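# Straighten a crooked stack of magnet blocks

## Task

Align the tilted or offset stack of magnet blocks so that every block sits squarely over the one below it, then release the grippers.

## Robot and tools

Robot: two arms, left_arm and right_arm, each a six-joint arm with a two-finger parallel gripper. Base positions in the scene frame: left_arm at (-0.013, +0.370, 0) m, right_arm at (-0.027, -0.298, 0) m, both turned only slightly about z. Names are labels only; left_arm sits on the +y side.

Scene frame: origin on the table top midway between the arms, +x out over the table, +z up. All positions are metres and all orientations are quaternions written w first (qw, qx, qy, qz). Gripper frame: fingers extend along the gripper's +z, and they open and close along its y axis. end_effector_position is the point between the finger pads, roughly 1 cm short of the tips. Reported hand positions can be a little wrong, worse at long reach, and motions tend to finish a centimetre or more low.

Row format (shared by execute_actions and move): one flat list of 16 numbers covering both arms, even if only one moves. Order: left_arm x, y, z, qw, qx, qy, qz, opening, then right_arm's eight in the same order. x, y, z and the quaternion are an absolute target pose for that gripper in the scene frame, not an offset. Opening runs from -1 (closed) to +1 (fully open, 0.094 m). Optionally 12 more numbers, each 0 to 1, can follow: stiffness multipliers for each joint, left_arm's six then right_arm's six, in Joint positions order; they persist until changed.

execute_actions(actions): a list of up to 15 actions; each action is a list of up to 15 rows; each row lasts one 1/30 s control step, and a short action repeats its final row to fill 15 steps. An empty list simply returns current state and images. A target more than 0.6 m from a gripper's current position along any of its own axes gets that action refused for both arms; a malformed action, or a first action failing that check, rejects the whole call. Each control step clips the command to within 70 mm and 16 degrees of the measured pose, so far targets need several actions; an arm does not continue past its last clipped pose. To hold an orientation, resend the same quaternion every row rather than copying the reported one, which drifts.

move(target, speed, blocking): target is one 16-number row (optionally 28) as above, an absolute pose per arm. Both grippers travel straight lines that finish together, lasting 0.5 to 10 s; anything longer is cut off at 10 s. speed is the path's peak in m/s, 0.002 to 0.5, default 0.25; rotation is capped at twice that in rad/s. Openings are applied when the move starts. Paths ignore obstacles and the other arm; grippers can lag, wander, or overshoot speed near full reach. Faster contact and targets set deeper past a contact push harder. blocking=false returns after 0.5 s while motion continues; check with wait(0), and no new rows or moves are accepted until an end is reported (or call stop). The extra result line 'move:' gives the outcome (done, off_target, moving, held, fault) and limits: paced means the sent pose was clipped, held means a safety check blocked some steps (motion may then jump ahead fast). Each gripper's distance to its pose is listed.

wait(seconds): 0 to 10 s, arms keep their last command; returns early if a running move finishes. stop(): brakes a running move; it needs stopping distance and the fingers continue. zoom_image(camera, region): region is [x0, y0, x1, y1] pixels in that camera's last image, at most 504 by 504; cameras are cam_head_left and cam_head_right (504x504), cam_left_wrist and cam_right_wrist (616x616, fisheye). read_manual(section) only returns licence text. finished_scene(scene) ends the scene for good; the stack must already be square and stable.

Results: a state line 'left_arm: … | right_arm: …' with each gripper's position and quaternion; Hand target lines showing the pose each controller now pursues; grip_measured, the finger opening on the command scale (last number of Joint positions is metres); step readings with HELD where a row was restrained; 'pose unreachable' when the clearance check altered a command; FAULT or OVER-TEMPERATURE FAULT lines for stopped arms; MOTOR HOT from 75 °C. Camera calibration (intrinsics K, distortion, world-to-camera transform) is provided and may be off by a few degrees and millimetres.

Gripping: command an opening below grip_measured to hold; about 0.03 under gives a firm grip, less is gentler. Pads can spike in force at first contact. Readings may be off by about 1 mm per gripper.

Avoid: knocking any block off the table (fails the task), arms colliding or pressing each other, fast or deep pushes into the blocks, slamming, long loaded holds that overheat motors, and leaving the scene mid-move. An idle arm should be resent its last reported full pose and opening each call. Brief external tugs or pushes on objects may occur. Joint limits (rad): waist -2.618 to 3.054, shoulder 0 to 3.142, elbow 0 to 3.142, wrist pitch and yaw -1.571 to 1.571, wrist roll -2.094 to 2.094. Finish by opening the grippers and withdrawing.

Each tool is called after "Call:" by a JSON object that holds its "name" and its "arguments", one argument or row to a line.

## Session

Call:
{"name": "execute_actions", "arguments": {
  "actions": []
}}

Scene clock: 0.00 s.
left_arm: end_effector_position=(+0.6044, +0.2698, +0.2622) grip_measured=+1.000 end_effector_quat_wxyz=(+0.316, +0.329, +0.723, +0.519) | right_arm: end_effector_position=(+0.2775, -0.5157, +0.2004) grip_measured=+1.000 end_effector_quat_wxyz=(+0.714, +0.068, +0.691, -0.091)
Joint positions: left_arm=[-0.499  2.324  2.199 -0.336 -0.94   1.069  0.094] | right_arm=[-0.993  1.435  0.345  1.138 -0.716  0.002  0.094]
Joint velocities: left_arm=[-0.002 -0.022 -0.002  0.051  0.007  0.007  0.   ] | right_arm=[ 0.002  0.002  0.007  0.007  0.022 -0.007  0.   ]
Hand target (left_arm): +0.604, +0.270, +0.264; +0.318, +0.325, +0.725, +0.518
Hand target (right_arm): +0.278, -0.517, +0.210; +0.721, +0.060, +0.683, -0.100
Joint stiffness scale: left_arm=[1. 1. 1. 1. 1. 1.] | right_arm=[1. 1. 1. 1. 1. 1.]
camera_calibration (this result's frames):
cam_left_wrist: T_world_to_cam=[[-0.178014, -0.348578, -0.92022, 0.433068], [-0.977699, 0.168548, 0.125287, 0.519499], [0.111429, 0.922001, -0.370808, -0.0948552], [0, 0, 0, 1]] pos_world=[0.595575, 0.150854, 0.298258]
cam_right_wrist: T_world_to_cam=[[-0.173944, -0.979814, -0.0985259, -0.427837], [-0.580333, 0.182826, -0.793592, 0.441032], [0.795586, -0.0808632, -0.60042, -0.0378712], [0, 0, 0, 1]] pos_world=[0.211655, -0.502895, 0.285108]

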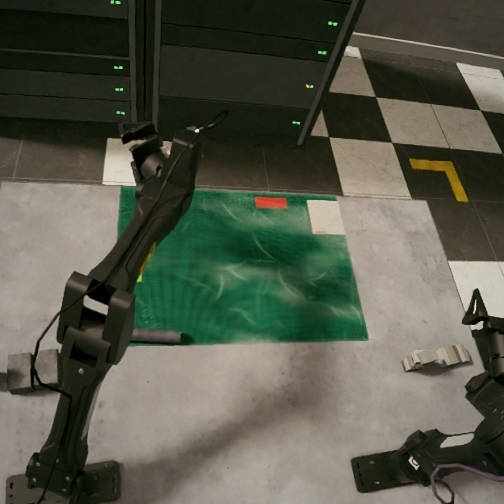

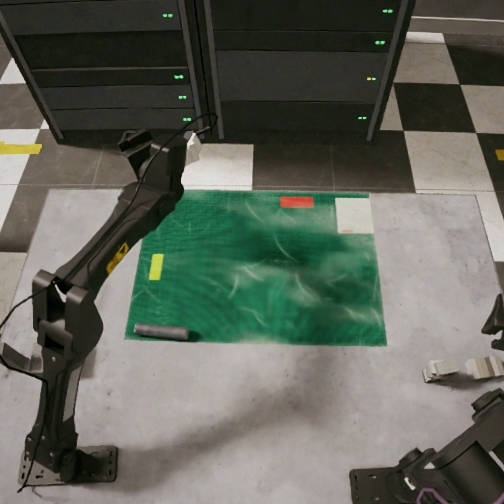

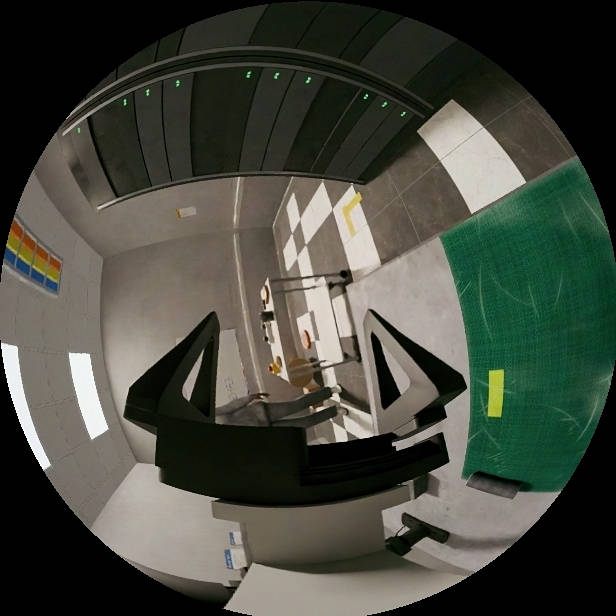

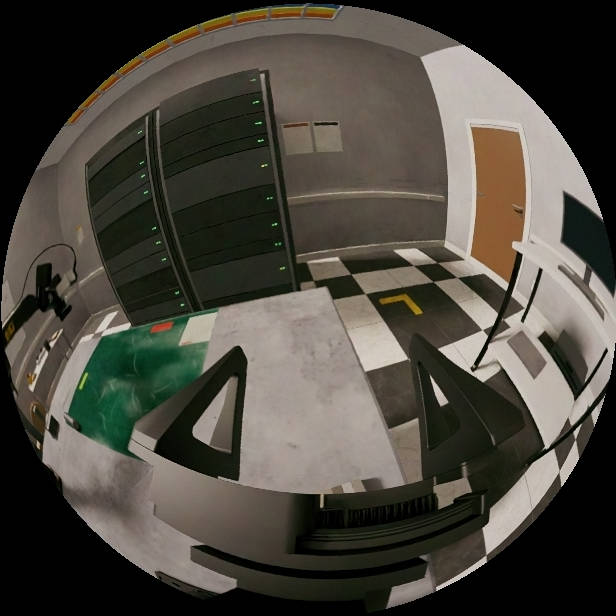

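Call:
{"name": "zoom_image", "arguments": {
  "camera": "cam_head_right",
  "region": [400, 330, 504, 410]
}}

Call:
{"name": "zoom_image", "arguments": {
  "camera": "cam_head_left",
  "region": [380, 320, 490, 400]
}}

Region (400, 330, 504, 410) of cam_head_right's 504x504 image, scaled by 4.846, with more detail than that image has; it fills the top 388 rows of this view, and the rest is white.

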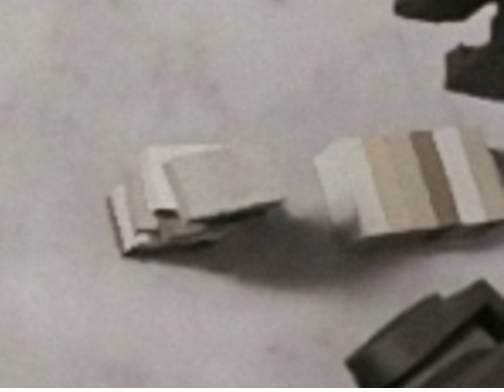

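Region (380, 320, 490, 400) of cam_head_left's 504x504 image, scaled by 4.582, with more detail than that image has; it fills the top 367 rows of this view, and the rest is white.

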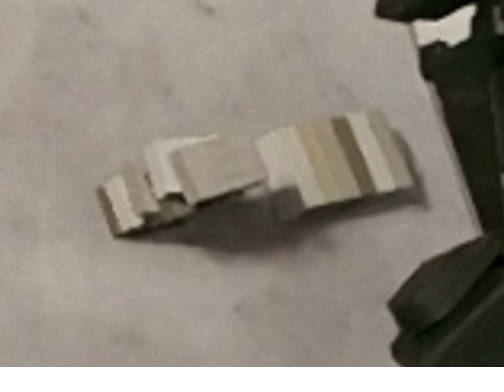

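Call:
{"name": "move", "arguments": {
  "target": [0.6044, 0.2698, 0.2622, 0.316, 0.329, 0.723, 0.519, 1, 0.195, -0.37, 0.14, 0, 0.707, 0.707, 0, 1]
}}

Scene clock: 15.37 s.
left_arm: end_effector_position=(+0.6044, +0.2698, +0.2622) grip_measured=+1.000 end_effector_quat_wxyz=(+0.315, +0.330, +0.723, +0.519) | right_arm: end_effector_position=(+0.1854, -0.3660, +0.1374) grip_measured=+1.000 end_effector_quat_wxyz=(-0.008, +0.689, +0.724, -0.012)
Joint positions: left_arm=[-0.499  2.324  2.199 -0.336 -0.94   1.072  0.094] | right_arm=[-0.355  1.409  1.195 -1.381  0.015  1.219  0.094]
Joint velocities: left_arm=[ 0.007 -0.002 -0.002 -0.007 -0.081  0.022  0.   ] | right_arm=[ 0.032  0.012 -0.017 -0.081 -0.007  0.007  0.   ]
Hand target (left_arm): +0.604, +0.270, +0.262; +0.316, +0.329, +0.723, +0.519
Hand target (right_arm): +0.189, -0.370, +0.144; +0.000, +0.696, +0.718, -0.010
Off the commanded pose (left_arm): 0.000 m, 0 deg.
Off the commanded pose (right_arm): 0.011 m, 3 deg.
Joint stiffness scale: left_arm=[1. 1. 1. 1. 1. 1.] | right_arm=[1. 1. 1. 1. 1. 1.]
move: off_target (right_arm)
camera_calibration (this result's frames):
cam_left_wrist: T_world_to_cam=[[-0.179816, -0.346193, -0.92077, 0.433658], [-0.977354, 0.169024, 0.127317, 0.51863], [0.111556, 0.922812, -0.368746, -0.0956913], [0, 0, 0, 1]] pos_world=[0.595539, 0.150774, 0.297983]
cam_right_wrist: T_world_to_cam=[[-0.996663, 0.0796311, -0.0179335, 0.225856], [0.0507718, 0.776818, 0.627675, 0.215348], [0.0639136, 0.62467, -0.778269, 0.427959], [0, 0, 0, 1]] pos_world=[0.186817, -0.452605, 0.201949]

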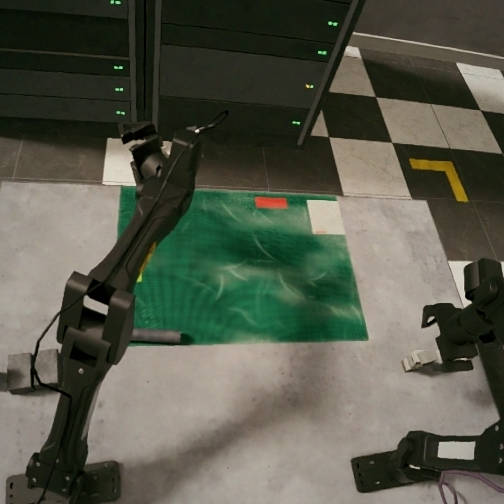

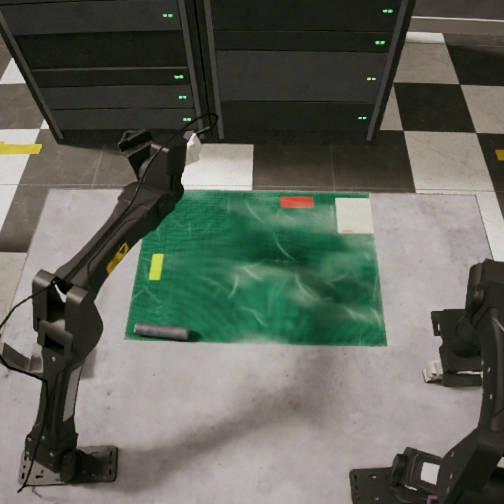

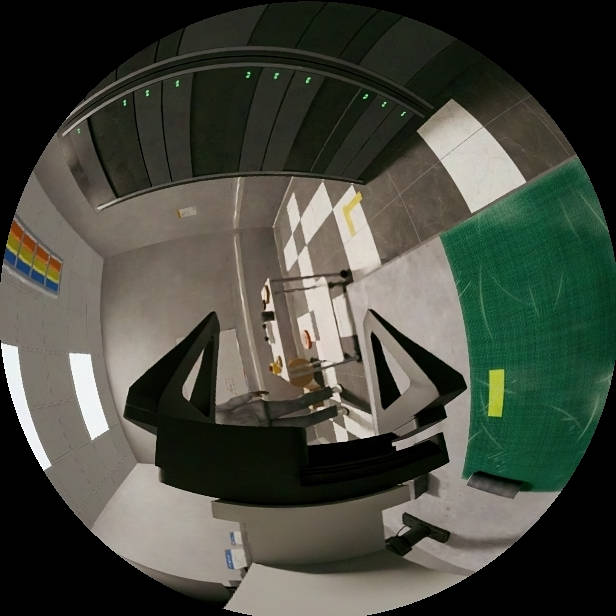

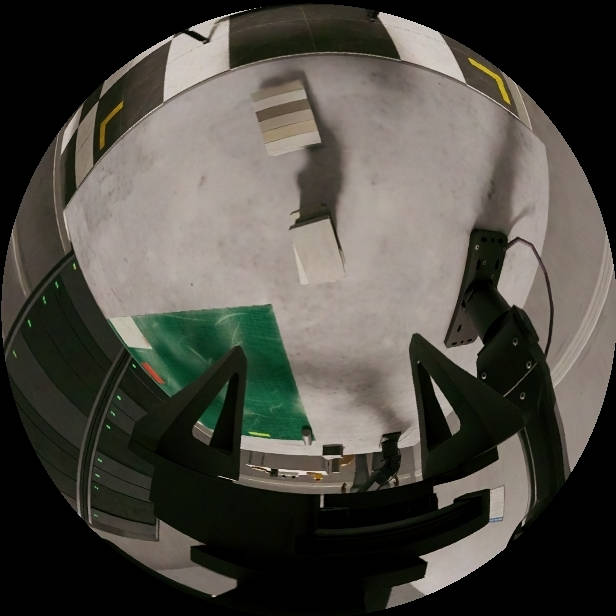

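Call:
{"name": "zoom_image", "arguments": {
  "camera": "cam_right_wrist",
  "region": [250, 180, 390, 320]
}}

Region (250, 180, 390, 320) of cam_right_wrist's 616x616 image, scaled by 3.600, with more detail than that image has.

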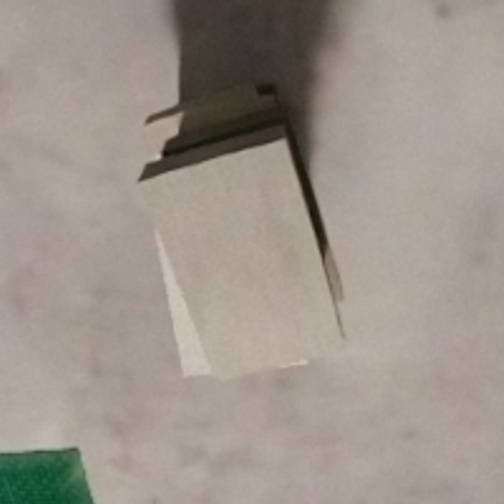

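Call:
{"name": "move", "arguments": {
  "target": [0.6044, 0.2698, 0.2622, 0.316, 0.329, 0.723, 0.519, 1, 0.195, -0.39, 0.10, 0, 0.6225, 0.7826, 0, 1],
  "speed": 0.15
}}

Scene clock: 25.87 s.
left_arm: end_effector_position=(+0.6044, +0.2698, +0.2622) grip_measured=+1.000 end_effector_quat_wxyz=(+0.315, +0.330, +0.723, +0.519) | right_arm: end_effector_position=(+0.1941, -0.3856, +0.1012) grip_measured=+1.000 end_effector_quat_wxyz=(-0.003, +0.621, +0.784, +0.000)
Joint positions: left_arm=[-0.499  2.324  2.199 -0.336 -0.94   1.072  0.094] | right_arm=[-0.436  1.455  1.091 -1.213 -0.003  0.956  0.094]
Joint velocities: left_arm=[ 0.012  0.012 -0.002 -0.022  0.007 -0.007  0.   ] | right_arm=[-0.007  0.007  0.002 -0.022 -0.007 -0.066  0.   ]
Hand target (left_arm): +0.604, +0.270, +0.262; +0.316, +0.329, +0.723, +0.519
Hand target (right_arm): +0.194, -0.389, +0.100; -0.001, +0.623, +0.783, +0.001
Off the commanded pose (left_arm): 0.000 m, 0 deg.
Off the commanded pose (right_arm): 0.005 m, 0 deg.
Joint stiffness scale: left_arm=[1. 1. 1. 1. 1. 1.] | right_arm=[1. 1. 1. 1. 1. 1.]
move: done
camera_calibration (this result's frames):
cam_left_wrist: T_world_to_cam=[[-0.180041, -0.345895, -0.920838, 0.433732], [-0.977311, 0.169083, 0.12757, 0.518521], [0.111572, 0.922913, -0.368488, -0.0957959], [0, 0, 0, 1]] pos_world=[0.595534, 0.150764, 0.297949]
cam_right_wrist: T_world_to_cam=[[-0.994128, -0.100094, -0.0411196, 0.168027], [-0.103181, 0.762301, 0.638946, 0.276054], [-0.0326092, 0.639436, -0.768152, 0.434891], [0, 0, 0, 1]] pos_world=[0.209705, -0.471703, 0.164588]

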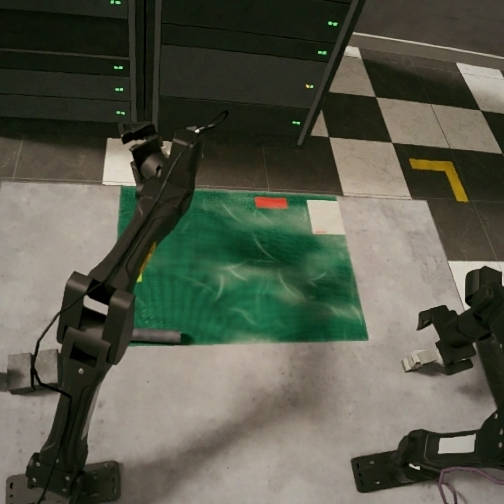

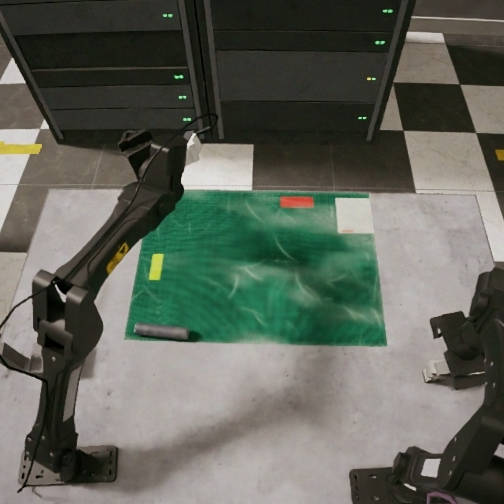

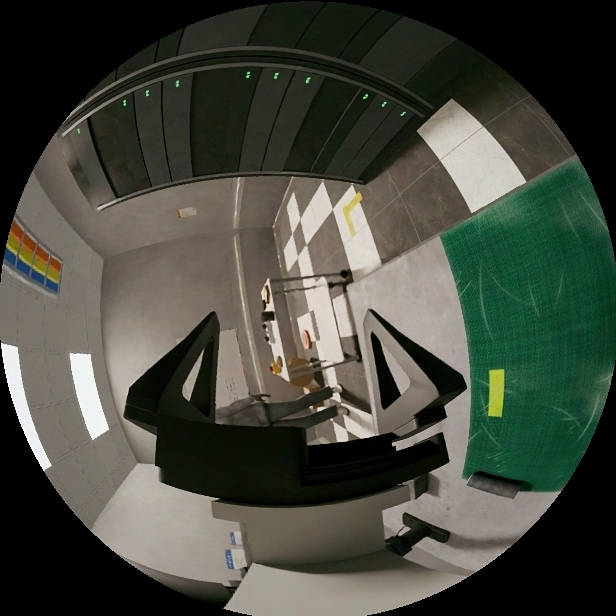

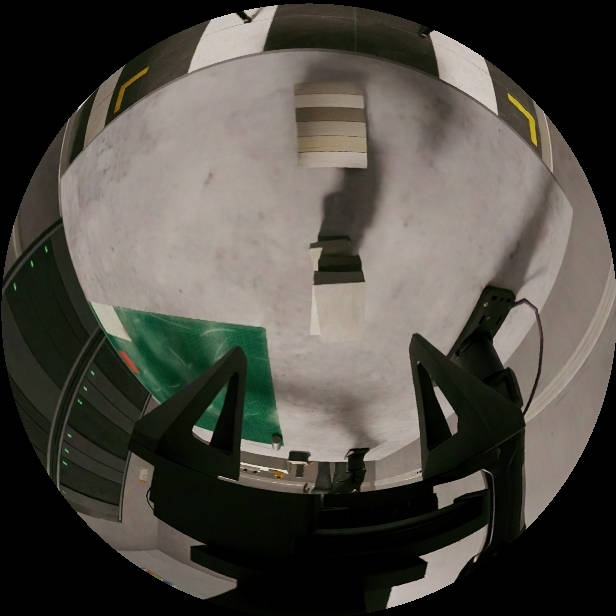

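Call:
{"name": "move", "arguments": {
  "target": [0.6044, 0.2698, 0.2622, 0.316, 0.329, 0.723, 0.519, 1, 0.195, -0.39, 0.04, 0, 0.6225, 0.7826, 0, 1],
  "speed": 0.1
}}

Scene clock: 31.57 s.
left_arm: end_effector_position=(+0.6044, +0.2698, +0.2622) grip_measured=+1.000 end_effector_quat_wxyz=(+0.315, +0.330, +0.723, +0.519) | right_arm: end_effector_position=(+0.1937, -0.3853, +0.0412) grip_measured=+1.000 end_effector_quat_wxyz=(-0.004, +0.620, +0.785, +0.001)
Joint positions: left_arm=[-0.499  2.324  2.199 -0.336 -0.94   1.073  0.094] | right_arm=[-0.436  1.514  0.898 -0.963 -0.004  0.953  0.094]
Joint velocities: left_arm=[ 0.002 -0.002  0.007  0.022 -0.022 -0.11   0.   ] | right_arm=[-0.002  0.017 -0.022 -0.051  0.022 -0.007  0.   ]
Hand target (left_arm): +0.604, +0.270, +0.262; +0.316, +0.329, +0.723, +0.519
Hand target (right_arm): +0.194, -0.389, +0.040; -0.000, +0.623, +0.782, +0.000
Off the commanded pose (left_arm): 0.000 m, 0 deg.
Off the commanded pose (right_arm): 0.005 m, 1 deg.
Joint stiffness scale: left_arm=[1. 1. 1. 1. 1. 1.] | right_arm=[1. 1. 1. 1. 1. 1.]
move: done
camera_calibration (this result's frames):
cam_left_wrist: T_world_to_cam=[[-0.180492, -0.345298, -0.920974, 0.433878], [-0.977224, 0.169201, 0.128078, 0.518304], [0.111604, 0.923115, -0.367973, -0.0960052], [0, 0, 0, 1]] pos_world=[0.595525, 0.150744, 0.29788]
cam_right_wrist: T_world_to_cam=[[-0.993849, -0.103075, -0.0404834, 0.163885], [-0.105017, 0.761247, 0.639902, 0.313956], [-0.0351402, 0.640218, -0.767389, 0.389367], [0, 0, 0, 1]] pos_world=[0.209531, -0.471385, 0.10453]

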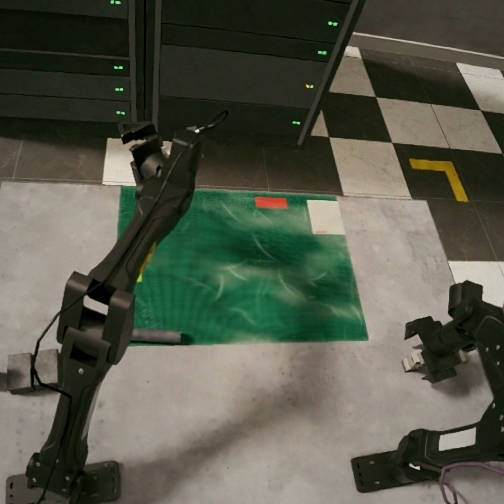

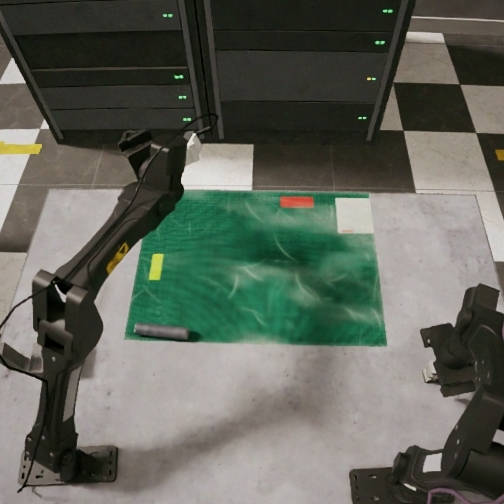

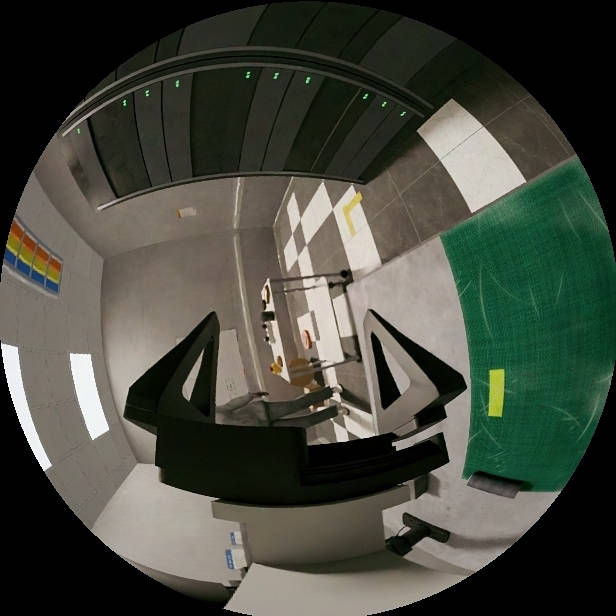

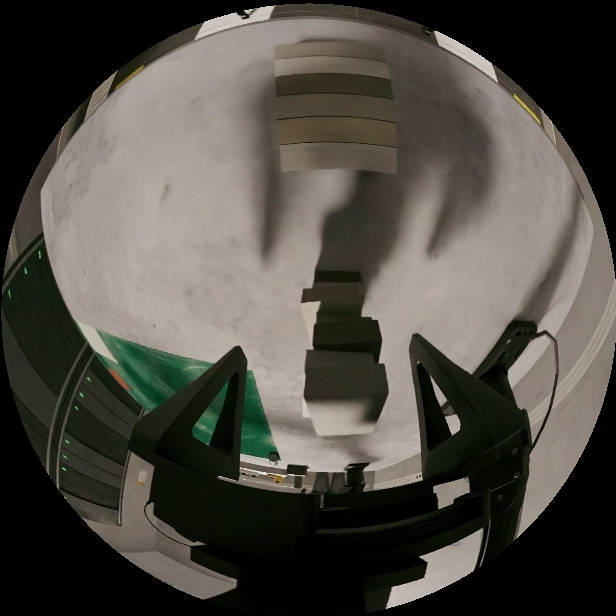

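Call:
{"name": "execute_actions", "arguments": {
  "actions": [
    [[0.6044, 0.2698, 0.2622, 0.316, 0.329, 0.723, 0.519, 1, 0.195, -0.39, 0.04, 0, 0.6225, 0.7826, 0, 0.1],[0.6044, 0.2698, 0.2622, 0.316, 0.329, 0.723, 0.519, 1, 0.195, -0.39, 0.04, 0, 0.6225, 0.7826, 0, 0.1],[0.6044, 0.2698, 0.2622, 0.316, 0.329, 0.723, 0.519, 1, 0.195, -0.39, 0.04, 0, 0.6225, 0.7826, 0, 0.1],[0.6044, 0.2698, 0.2622, 0.316, 0.329, 0.723, 0.519, 1, 0.195, -0.39, 0.04, 0, 0.6225, 0.7826, 0, 0.1],[0.6044, 0.2698, 0.2622, 0.316, 0.329, 0.723, 0.519, 1, 0.195, -0.39, 0.04, 0, 0.6225, 0.7826, 0, 0.1],[0.6044, 0.2698, 0.2622, 0.316, 0.329, 0.723, 0.519, 1, 0.195, -0.39, 0.04, 0, 0.6225, 0.7826, 0, 0.1],[0.6044, 0.2698, 0.2622, 0.316, 0.329, 0.723, 0.519, 1, 0.195, -0.39, 0.04, 0, 0.6225, 0.7826, 0, 0.05],[0.6044, 0.2698, 0.2622, 0.316, 0.329, 0.723, 0.519, 1, 0.195, -0.39, 0.04, 0, 0.6225, 0.7826, 0, 0.0],[0.6044, 0.2698, 0.2622, 0.316, 0.329, 0.723, 0.519, 1, 0.195, -0.39, 0.04, 0, 0.6225, 0.7826, 0, -0.04],[0.6044, 0.2698, 0.2622, 0.316, 0.329, 0.723, 0.519, 1, 0.195, -0.39, 0.04, 0, 0.6225, 0.7826, 0, -0.08],[0.6044, 0.2698, 0.2622, 0.316, 0.329, 0.723, 0.519, 1, 0.195, -0.39, 0.04, 0, 0.6225, 0.7826, 0, -0.12],[0.6044, 0.2698, 0.2622, 0.316, 0.329, 0.723, 0.519, 1, 0.195, -0.39, 0.04, 0, 0.6225, 0.7826, 0, -0.16],[0.6044, 0.2698, 0.2622, 0.316, 0.329, 0.723, 0.519, 1, 0.195, -0.39, 0.04, 0, 0.6225, 0.7826, 0, -0.20],[0.6044, 0.2698, 0.2622, 0.316, 0.329, 0.723, 0.519, 1, 0.195, -0.39, 0.04, 0, 0.6225, 0.7826, 0, -0.24],[0.6044, 0.2698, 0.2622, 0.316, 0.329, 0.723, 0.519, 1, 0.195, -0.39, 0.04, 0, 0.6225, 0.7826, 0, -0.27]],
    [[0.6044, 0.2698, 0.2622, 0.316, 0.329, 0.723, 0.519, 1, 0.195, -0.39, 0.04, 0, 0.6225, 0.7826, 0, -0.30],[0.6044, 0.2698, 0.2622, 0.316, 0.329, 0.723, 0.519, 1, 0.195, -0.39, 0.04, 0, 0.6225, 0.7826, 0, -0.33],[0.6044, 0.2698, 0.2622, 0.316, 0.329, 0.723, 0.519, 1, 0.195, -0.39, 0.04, 0, 0.6225, 0.7826, 0, -0.36],[0.6044, 0.2698, 0.2622, 0.316, 0.329, 0.723, 0.519, 1, 0.195, -0.39, 0.04, 0, 0.6225, 0.7826, 0, -0.39],[0.6044, 0.2698, 0.2622, 0.316, 0.329, 0.723, 0.519, 1, 0.195, -0.39, 0.04, 0, 0.6225, 0.7826, 0, -0.42],[0.6044, 0.2698, 0.2622, 0.316, 0.329, 0.723, 0.519, 1, 0.195, -0.39, 0.04, 0, 0.6225, 0.7826, 0, -0.44],[0.6044, 0.2698, 0.2622, 0.316, 0.329, 0.723, 0.519, 1, 0.195, -0.39, 0.04, 0, 0.6225, 0.7826, 0, -0.46],[0.6044, 0.2698, 0.2622, 0.316, 0.329, 0.723, 0.519, 1, 0.195, -0.39, 0.04, 0, 0.6225, 0.7826, 0, -0.48],[0.6044, 0.2698, 0.2622, 0.316, 0.329, 0.723, 0.519, 1, 0.195, -0.39, 0.04, 0, 0.6225, 0.7826, 0, -0.50],[0.6044, 0.2698, 0.2622, 0.316, 0.329, 0.723, 0.519, 1, 0.195, -0.39, 0.04, 0, 0.6225, 0.7826, 0, -0.52]]
  ]
}}

Scene clock: 49.50 s.
left_arm: end_effector_position=(+0.6044, +0.2698, +0.2622) grip_measured=+1.000 end_effector_quat_wxyz=(+0.315, +0.330, +0.723, +0.519) | right_arm: end_effector_position=(+0.1923, -0.3860, +0.0412) grip_measured=-0.446 end_effector_quat_wxyz=(-0.006, +0.621, +0.784, -0.001)
Joint positions: left_arm=[-0.499  2.324  2.199 -0.336 -0.94   1.073  0.094] | right_arm=[-0.44   1.514  0.898 -0.966 -0.002  0.952  0.026]
Joint velocities: left_arm=[-0.002 -0.017 -0.012 -0.007 -0.007  0.066  0.   ] | right_arm=[ 0.002 -0.002 -0.007  0.066 -0.007  0.037 -0.001]
Hand target (left_arm): +0.604, +0.270, +0.262; +0.316, +0.329, +0.723, +0.519
Hand target (right_arm): +0.195, -0.390, +0.040; -0.000, +0.623, +0.783, -0.000
Off the commanded pose (left_arm): 0.000 m, 0 deg.
Off the commanded pose (right_arm): 0.005 m, 1 deg.
Joint stiffness scale: left_arm=[1. 1. 1. 1. 1. 1.] | right_arm=[1. 1. 1. 1. 1. 1.]
Step readings (end_effector_position; steps 1 to 15: 1st action; 16 to 30: 2nd action):
0: left_arm (+0.6044, +0.2698, +0.2622) | right_arm (+0.1940, -0.3854, +0.0412)
1: left_arm (+0.6044, +0.2698, +0.2622) | right_arm (+0.1940, -0.3854, +0.0412)
2: left_arm (+0.6044, +0.2698, +0.2622) | right_arm (+0.1941, -0.3855, +0.0412)
4: left_arm (+0.6044, +0.2698, +0.2622) | right_arm (+0.1942, -0.3855, +0.0412)
8: left_arm (+0.6044, +0.2698, +0.2622) | right_arm (+0.1943, -0.3855, +0.0412)
15: left_arm (+0.6044, +0.2698, +0.2622) | right_arm (+0.1925, -0.3860, +0.0412)
16: left_arm (+0.6044, +0.2698, +0.2622) | right_arm (+0.1924, -0.3859, +0.0412)
17: left_arm (+0.6044, +0.2698, +0.2622) | right_arm (+0.1923, -0.3859, +0.0412)
19: left_arm (+0.6044, +0.2698, +0.2622) | right_arm (+0.1921, -0.3859, +0.0412)
23: left_arm (+0.6044, +0.2698, +0.2622) | right_arm (+0.1923, -0.3860, +0.0412)
30: end_effector_position above
camera_calibration (this result's frames):
cam_left_wrist: T_world_to_cam=[[-0.180492, -0.345298, -0.920974, 0.433878], [-0.977224, 0.169201, 0.128078, 0.518304], [0.111604, 0.923115, -0.367973, -0.0960052], [0, 0, 0, 1]] pos_world=[0.595525, 0.150744, 0.29788]
cam_right_wrist: T_world_to_cam=[[-0.994316, -0.100055, -0.0364068, 0.16359], [-0.100077, 0.76154, 0.640345, 0.313516], [-0.0363442, 0.640348, -0.767224, 0.390073], [0, 0, 0, 1]] pos_world=[0.208213, -0.47217, 0.104471]

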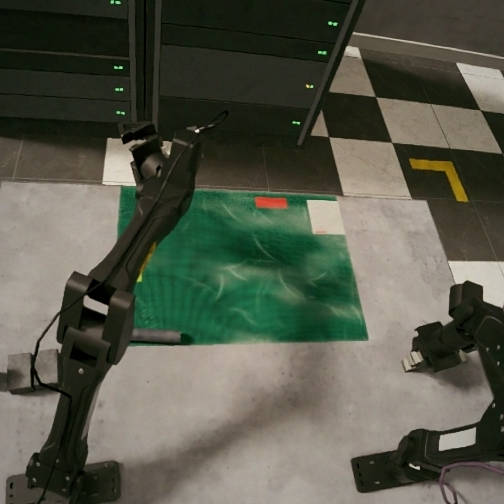

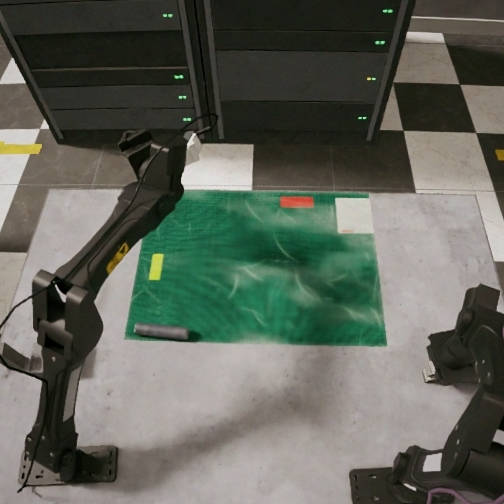

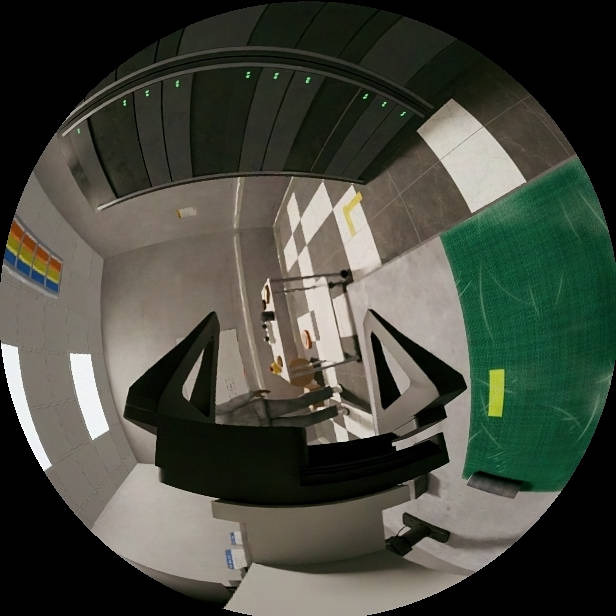

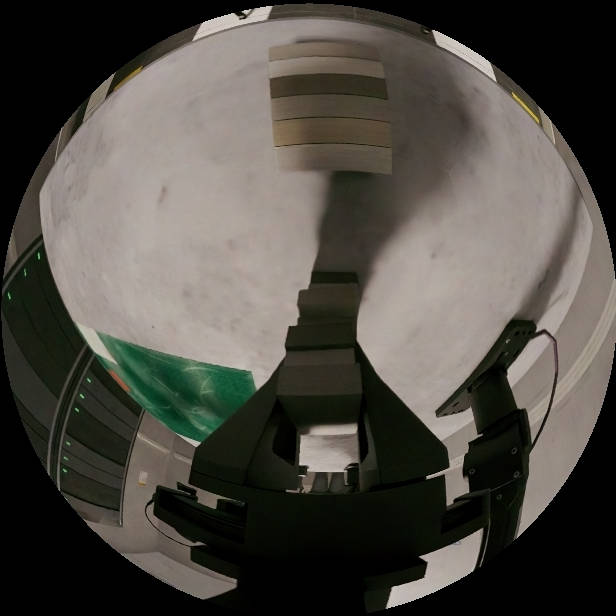

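Call:
{"name": "move", "arguments": {
  "target": [0.6044, 0.2698, 0.2622, 0.316, 0.329, 0.723, 0.519, 1, 0.195, -0.39, 0.02, 0, 0.6225, 0.7826, 0, 0.3],
  "speed": 0.04
}}

Scene clock: 53.17 s.
left_arm: end_effector_position=(+0.6044, +0.2698, +0.2622) grip_measured=+1.000 end_effector_quat_wxyz=(+0.315, +0.330, +0.723, +0.519) | right_arm: end_effector_position=(+0.1951, -0.3871, +0.0221) grip_measured=+0.297 end_effector_quat_wxyz=(-0.002, +0.621, +0.784, +0.001)
Joint positions: left_arm=[-0.499  2.324  2.199 -0.336 -0.94   1.074  0.094] | right_arm=[-0.44   1.55   0.849 -0.873 -0.003  0.952  0.061]
Joint velocities: left_arm=[-0.022 -0.002 -0.007 -0.007 -0.081 -0.022  0.   ] | right_arm=[-0.007 -0.017  0.002 -0.007  0.007 -0.022 -0.001]
Hand target (left_arm): +0.604, +0.270, +0.262; +0.316, +0.329, +0.723, +0.519
Hand target (right_arm): +0.195, -0.390, +0.020; -0.000, +0.623, +0.783, -0.000
Off the commanded pose (left_arm): 0.000 m, 0 deg.
Off the commanded pose (right_arm): 0.004 m, 0 deg.
Joint stiffness scale: left_arm=[1. 1. 1. 1. 1. 1.] | right_arm=[1. 1. 1. 1. 1. 1.]
move: done
camera_calibration (this result's frames):
cam_left_wrist: T_world_to_cam=[[-0.180717, -0.344999, -0.921041, 0.433952], [-0.977181, 0.16926, 0.128331, 0.518195], [0.111621, 0.923215, -0.367715, -0.0961099], [0, 0, 0, 1]] pos_world=[0.595521, 0.150734, 0.297846]
cam_right_wrist: T_world_to_cam=[[-0.993998, -0.100165, -0.0439915, 0.165615], [-0.105131, 0.763343, 0.637382, 0.328622], [-0.030263, 0.638181, -0.769291, 0.374176], [0, 0, 0, 1]] pos_world=[0.210493, -0.473055, 0.0856784]

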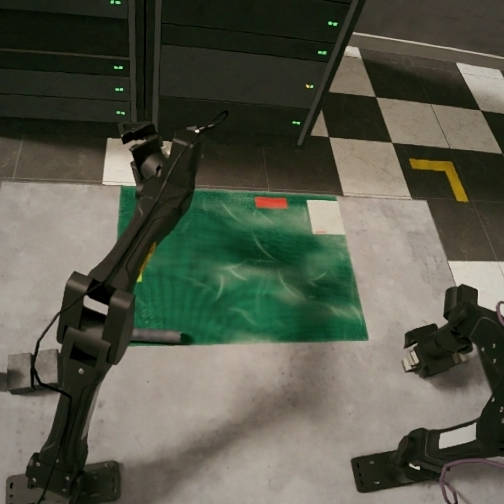

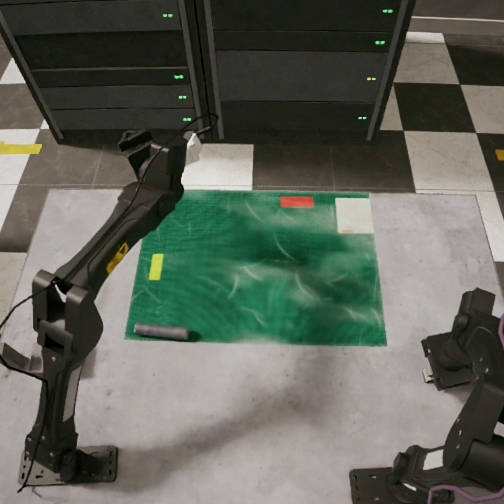

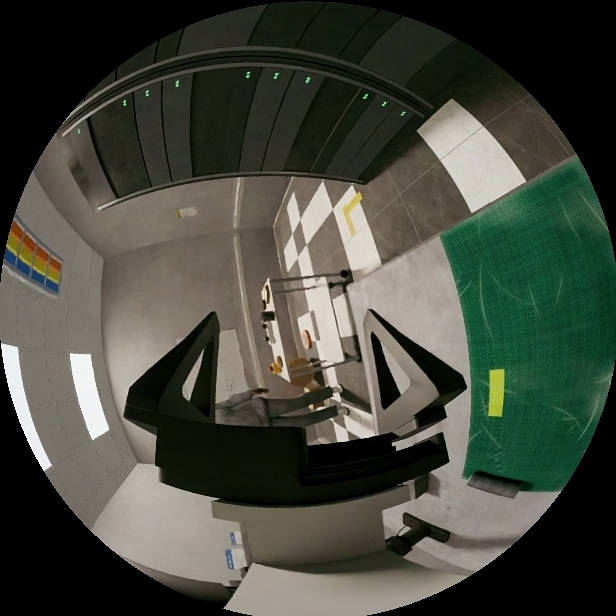

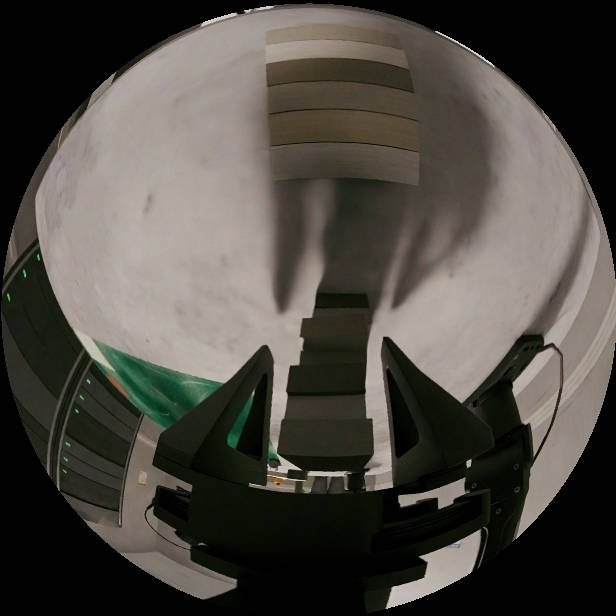

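Lower a bit more, then squeeze.

Call:
{"name": "move", "arguments": {
  "target": [0.6044, 0.2698, 0.2622, 0.316, 0.329, 0.723, 0.519, 1, 0.195, -0.39, 0.012, 0, 0.6225, 0.7826, 0, 0.3],
  "speed": 0.03
}}

Scene clock: 56.97 s.
left_arm: end_effector_position=(+0.6044, +0.2698, +0.2622) grip_measured=+1.000 end_effector_quat_wxyz=(+0.315, +0.331, +0.722, +0.519) | right_arm: end_effector_position=(+0.1950, -0.3869, +0.0139) grip_measured=+0.297 end_effector_quat_wxyz=(-0.003, +0.621, +0.784, +0.001)
Joint positions: left_arm=[-0.499  2.324  2.199 -0.336 -0.94   1.074  0.094] | right_arm=[-0.44   1.567  0.83  -0.839 -0.003  0.952  0.061]
Joint velocities: left_arm=[-0.012 -0.007  0.002 -0.007 -0.022 -0.007  0.   ] | right_arm=[ 0.007  0.017 -0.012  0.037  0.022  0.007 -0.001]
Hand target (left_arm): +0.604, +0.270, +0.262; +0.316, +0.329, +0.723, +0.519
Hand target (right_arm): +0.195, -0.390, +0.012; +0.000, +0.623, +0.783, +0.000
Off the commanded pose (left_arm): 0.000 m, 0 deg.
Off the commanded pose (right_arm): 0.004 m, 0 deg.
Joint stiffness scale: left_arm=[1. 1. 1. 1. 1. 1.] | right_arm=[1. 1. 1. 1. 1. 1.]
move: done
camera_calibration (this result's frames):
cam_left_wrist: T_world_to_cam=[[-0.180942, -0.344701, -0.921109, 0.434025], [-0.977137, 0.169318, 0.128585, 0.518087], [0.111637, 0.923316, -0.367457, -0.0962146], [0, 0, 0, 1]] pos_world=[0.595516, 0.150724, 0.297811]
cam_right_wrist: T_world_to_cam=[[-0.994068, -0.100117, -0.0424874, 0.165127], [-0.104095, 0.762657, 0.638371, 0.333209], [-0.0315088, 0.639007, -0.768555, 0.368374], [0, 0, 0, 1]] pos_world=[0.21044, -0.472986, 0.0774207]

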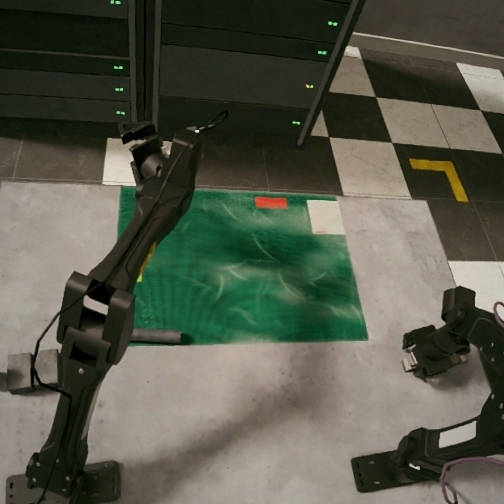

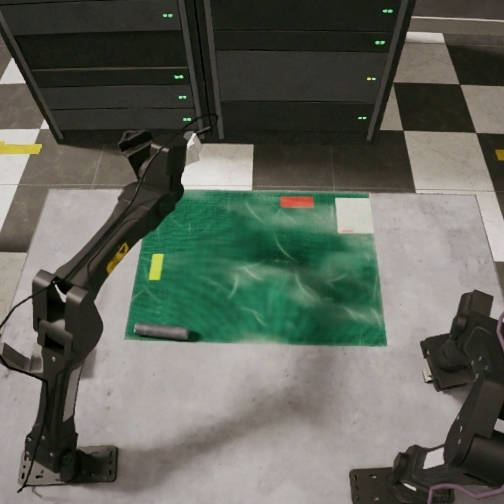

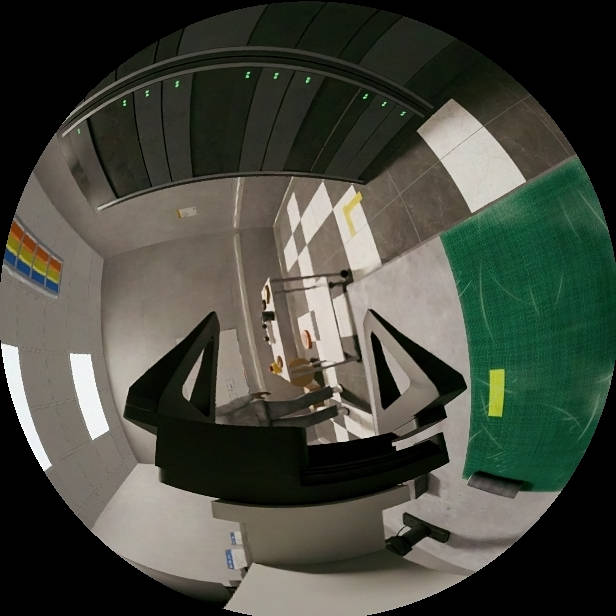

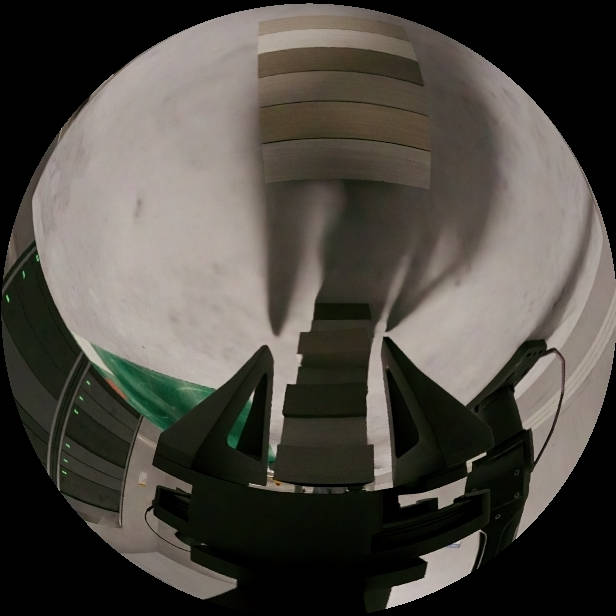

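Call:
{"name": "execute_actions", "arguments": {
  "actions": [
    [[0.6044, 0.2698, 0.2622, 0.316, 0.329, 0.723, 0.519, 1, 0.195, -0.39, 0.012, 0, 0.6225, 0.7826, 0, 0.1],[0.6044, 0.2698, 0.2622, 0.316, 0.329, 0.723, 0.519, 1, 0.195, -0.39, 0.012, 0, 0.6225, 0.7826, 0, 0.0],[0.6044, 0.2698, 0.2622, 0.316, 0.329, 0.723, 0.519, 1, 0.195, -0.39, 0.012, 0, 0.6225, 0.7826, 0, -0.05],[0.6044, 0.2698, 0.2622, 0.316, 0.329, 0.723, 0.519, 1, 0.195, -0.39, 0.012, 0, 0.6225, 0.7826, 0, -0.10],[0.6044, 0.2698, 0.2622, 0.316, 0.329, 0.723, 0.519, 1, 0.195, -0.39, 0.012, 0, 0.6225, 0.7826, 0, -0.15],[0.6044, 0.2698, 0.2622, 0.316, 0.329, 0.723, 0.519, 1, 0.195, -0.39, 0.012, 0, 0.6225, 0.7826, 0, -0.20],[0.6044, 0.2698, 0.2622, 0.316, 0.329, 0.723, 0.519, 1, 0.195, -0.39, 0.012, 0, 0.6225, 0.7826, 0, -0.24],[0.6044, 0.2698, 0.2622, 0.316, 0.329, 0.723, 0.519, 1, 0.195, -0.39, 0.012, 0, 0.6225, 0.7826, 0, -0.28],[0.6044, 0.2698, 0.2622, 0.316, 0.329, 0.723, 0.519, 1, 0.195, -0.39, 0.012, 0, 0.6225, 0.7826, 0, -0.32],[0.6044, 0.2698, 0.2622, 0.316, 0.329, 0.723, 0.519, 1, 0.195, -0.39, 0.012, 0, 0.6225, 0.7826, 0, -0.36],[0.6044, 0.2698, 0.2622, 0.316, 0.329, 0.723, 0.519, 1, 0.195, -0.39, 0.012, 0, 0.6225, 0.7826, 0, -0.39],[0.6044, 0.2698, 0.2622, 0.316, 0.329, 0.723, 0.519, 1, 0.195, -0.39, 0.012, 0, 0.6225, 0.7826, 0, -0.42],[0.6044, 0.2698, 0.2622, 0.316, 0.329, 0.723, 0.519, 1, 0.195, -0.39, 0.012, 0, 0.6225, 0.7826, 0, -0.45],[0.6044, 0.2698, 0.2622, 0.316, 0.329, 0.723, 0.519, 1, 0.195, -0.39, 0.012, 0, 0.6225, 0.7826, 0, -0.48],[0.6044, 0.2698, 0.2622, 0.316, 0.329, 0.723, 0.519, 1, 0.195, -0.39, 0.012, 0, 0.6225, 0.7826, 0, -0.51]],
    [[0.6044, 0.2698, 0.2622, 0.316, 0.329, 0.723, 0.519, 1, 0.195, -0.39, 0.012, 0, 0.6225, 0.7826, 0, -0.52]]
  ]
}}

Scene clock: 64.40 s.
left_arm: end_effector_position=(+0.6044, +0.2698, +0.2622) grip_measured=+1.000 end_effector_quat_wxyz=(+0.315, +0.331, +0.722, +0.519) | right_arm: end_effector_position=(+0.1894, -0.3885, +0.0134) grip_measured=-0.445 end_effector_quat_wxyz=(-0.009, +0.622, +0.783, -0.009)
Joint positions: left_arm=[-0.499  2.324  2.199 -0.336 -0.94   1.074  0.094] | right_arm=[-0.443  1.567  0.827 -0.853  0.013  0.952  0.026]
Joint velocities: left_arm=[ 0.002 -0.017  0.002 -0.007 -0.051 -0.022  0.   ] | right_arm=[-0.007 -0.007 -0.002 -0.007 -0.007  0.081 -0.001]
Hand target (left_arm): +0.604, +0.270, +0.262; +0.316, +0.329, +0.723, +0.519
Hand target (right_arm): +0.195, -0.390, +0.012; +0.000, +0.623, +0.783, -0.000
Off the commanded pose (left_arm): 0.000 m, 0 deg.
Off the commanded pose (right_arm): 0.006 m, 1 deg.
Joint stiffness scale: left_arm=[1. 1. 1. 1. 1. 1.] | right_arm=[1. 1. 1. 1. 1. 1.]
Step readings (end_effector_position; steps 1 to 15: 1st action; 16 to 30: 2nd action):
0: left_arm (+0.6044, +0.2698, +0.2622) | right_arm (+0.1957, -0.3872, +0.0139)
1: left_arm (+0.6044, +0.2698, +0.2622) | right_arm (+0.1957, -0.3872, +0.0139)
2: left_arm (+0.6044, +0.2698, +0.2622) | right_arm (+0.1957, -0.3872, +0.0139)
4: left_arm (+0.6044, +0.2698, +0.2622) | right_arm (+0.1956, -0.3873, +0.0139)
8: left_arm (+0.6044, +0.2698, +0.2622) | right_arm (+0.1918, -0.3880, +0.0135)
15: left_arm (+0.6044, +0.2698, +0.2622) | right_arm (+0.1894, -0.3885, +0.0134)
16: left_arm (+0.6044, +0.2698, +0.2622) | right_arm (+0.1894, -0.3885, +0.0134)
17: left_arm (+0.6044, +0.2698, +0.2622) | right_arm (+0.1894, -0.3885, +0.0134)
19: left_arm (+0.6044, +0.2698, +0.2622) | right_arm (+0.1894, -0.3885, +0.0134)
23: left_arm (+0.6044, +0.2698, +0.2622) | right_arm (+0.1894, -0.3885, +0.0134)
30: end_effector_position above
camera_calibration (this result's frames):
cam_left_wrist: T_world_to_cam=[[-0.180942, -0.344701, -0.921109, 0.434025], [-0.977137, 0.169318, 0.128585, 0.518087], [0.111637, 0.923316, -0.367457, -0.0962146], [0, 0, 0, 1]] pos_world=[0.595516, 0.150724, 0.297811]
cam_right_wrist: T_world_to_cam=[[-0.994958, -0.0983141, -0.0198213, 0.159942], [-0.0885342, 0.768134, 0.634139, 0.333389], [-0.0471194, 0.632696, -0.772965, 0.369367], [0, 0, 0, 1]] pos_world=[0.206056, -0.47406, 0.0772628]

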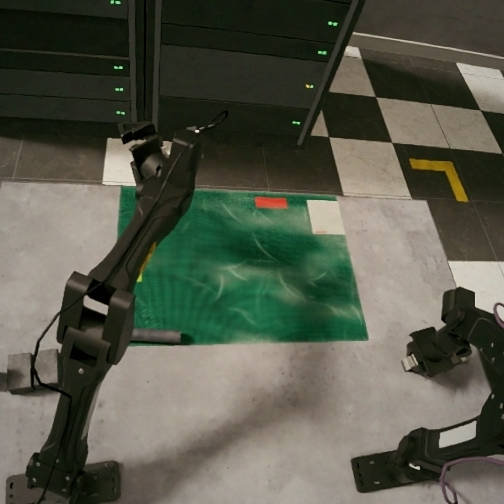

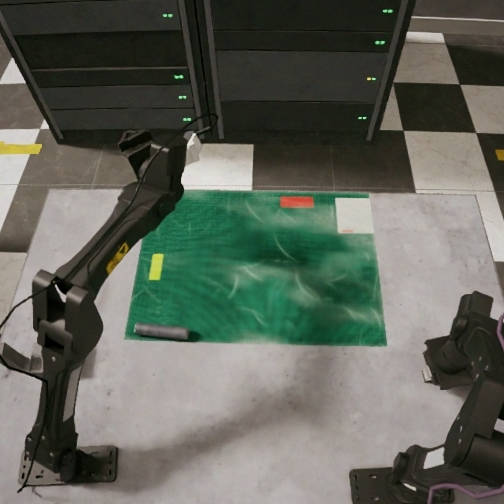

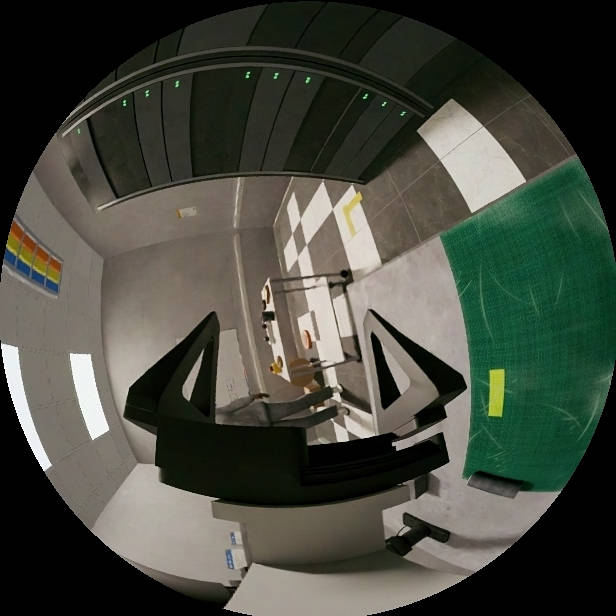

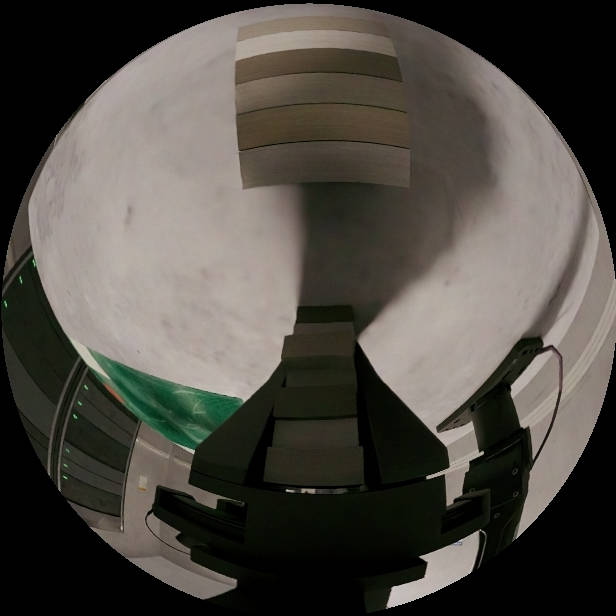

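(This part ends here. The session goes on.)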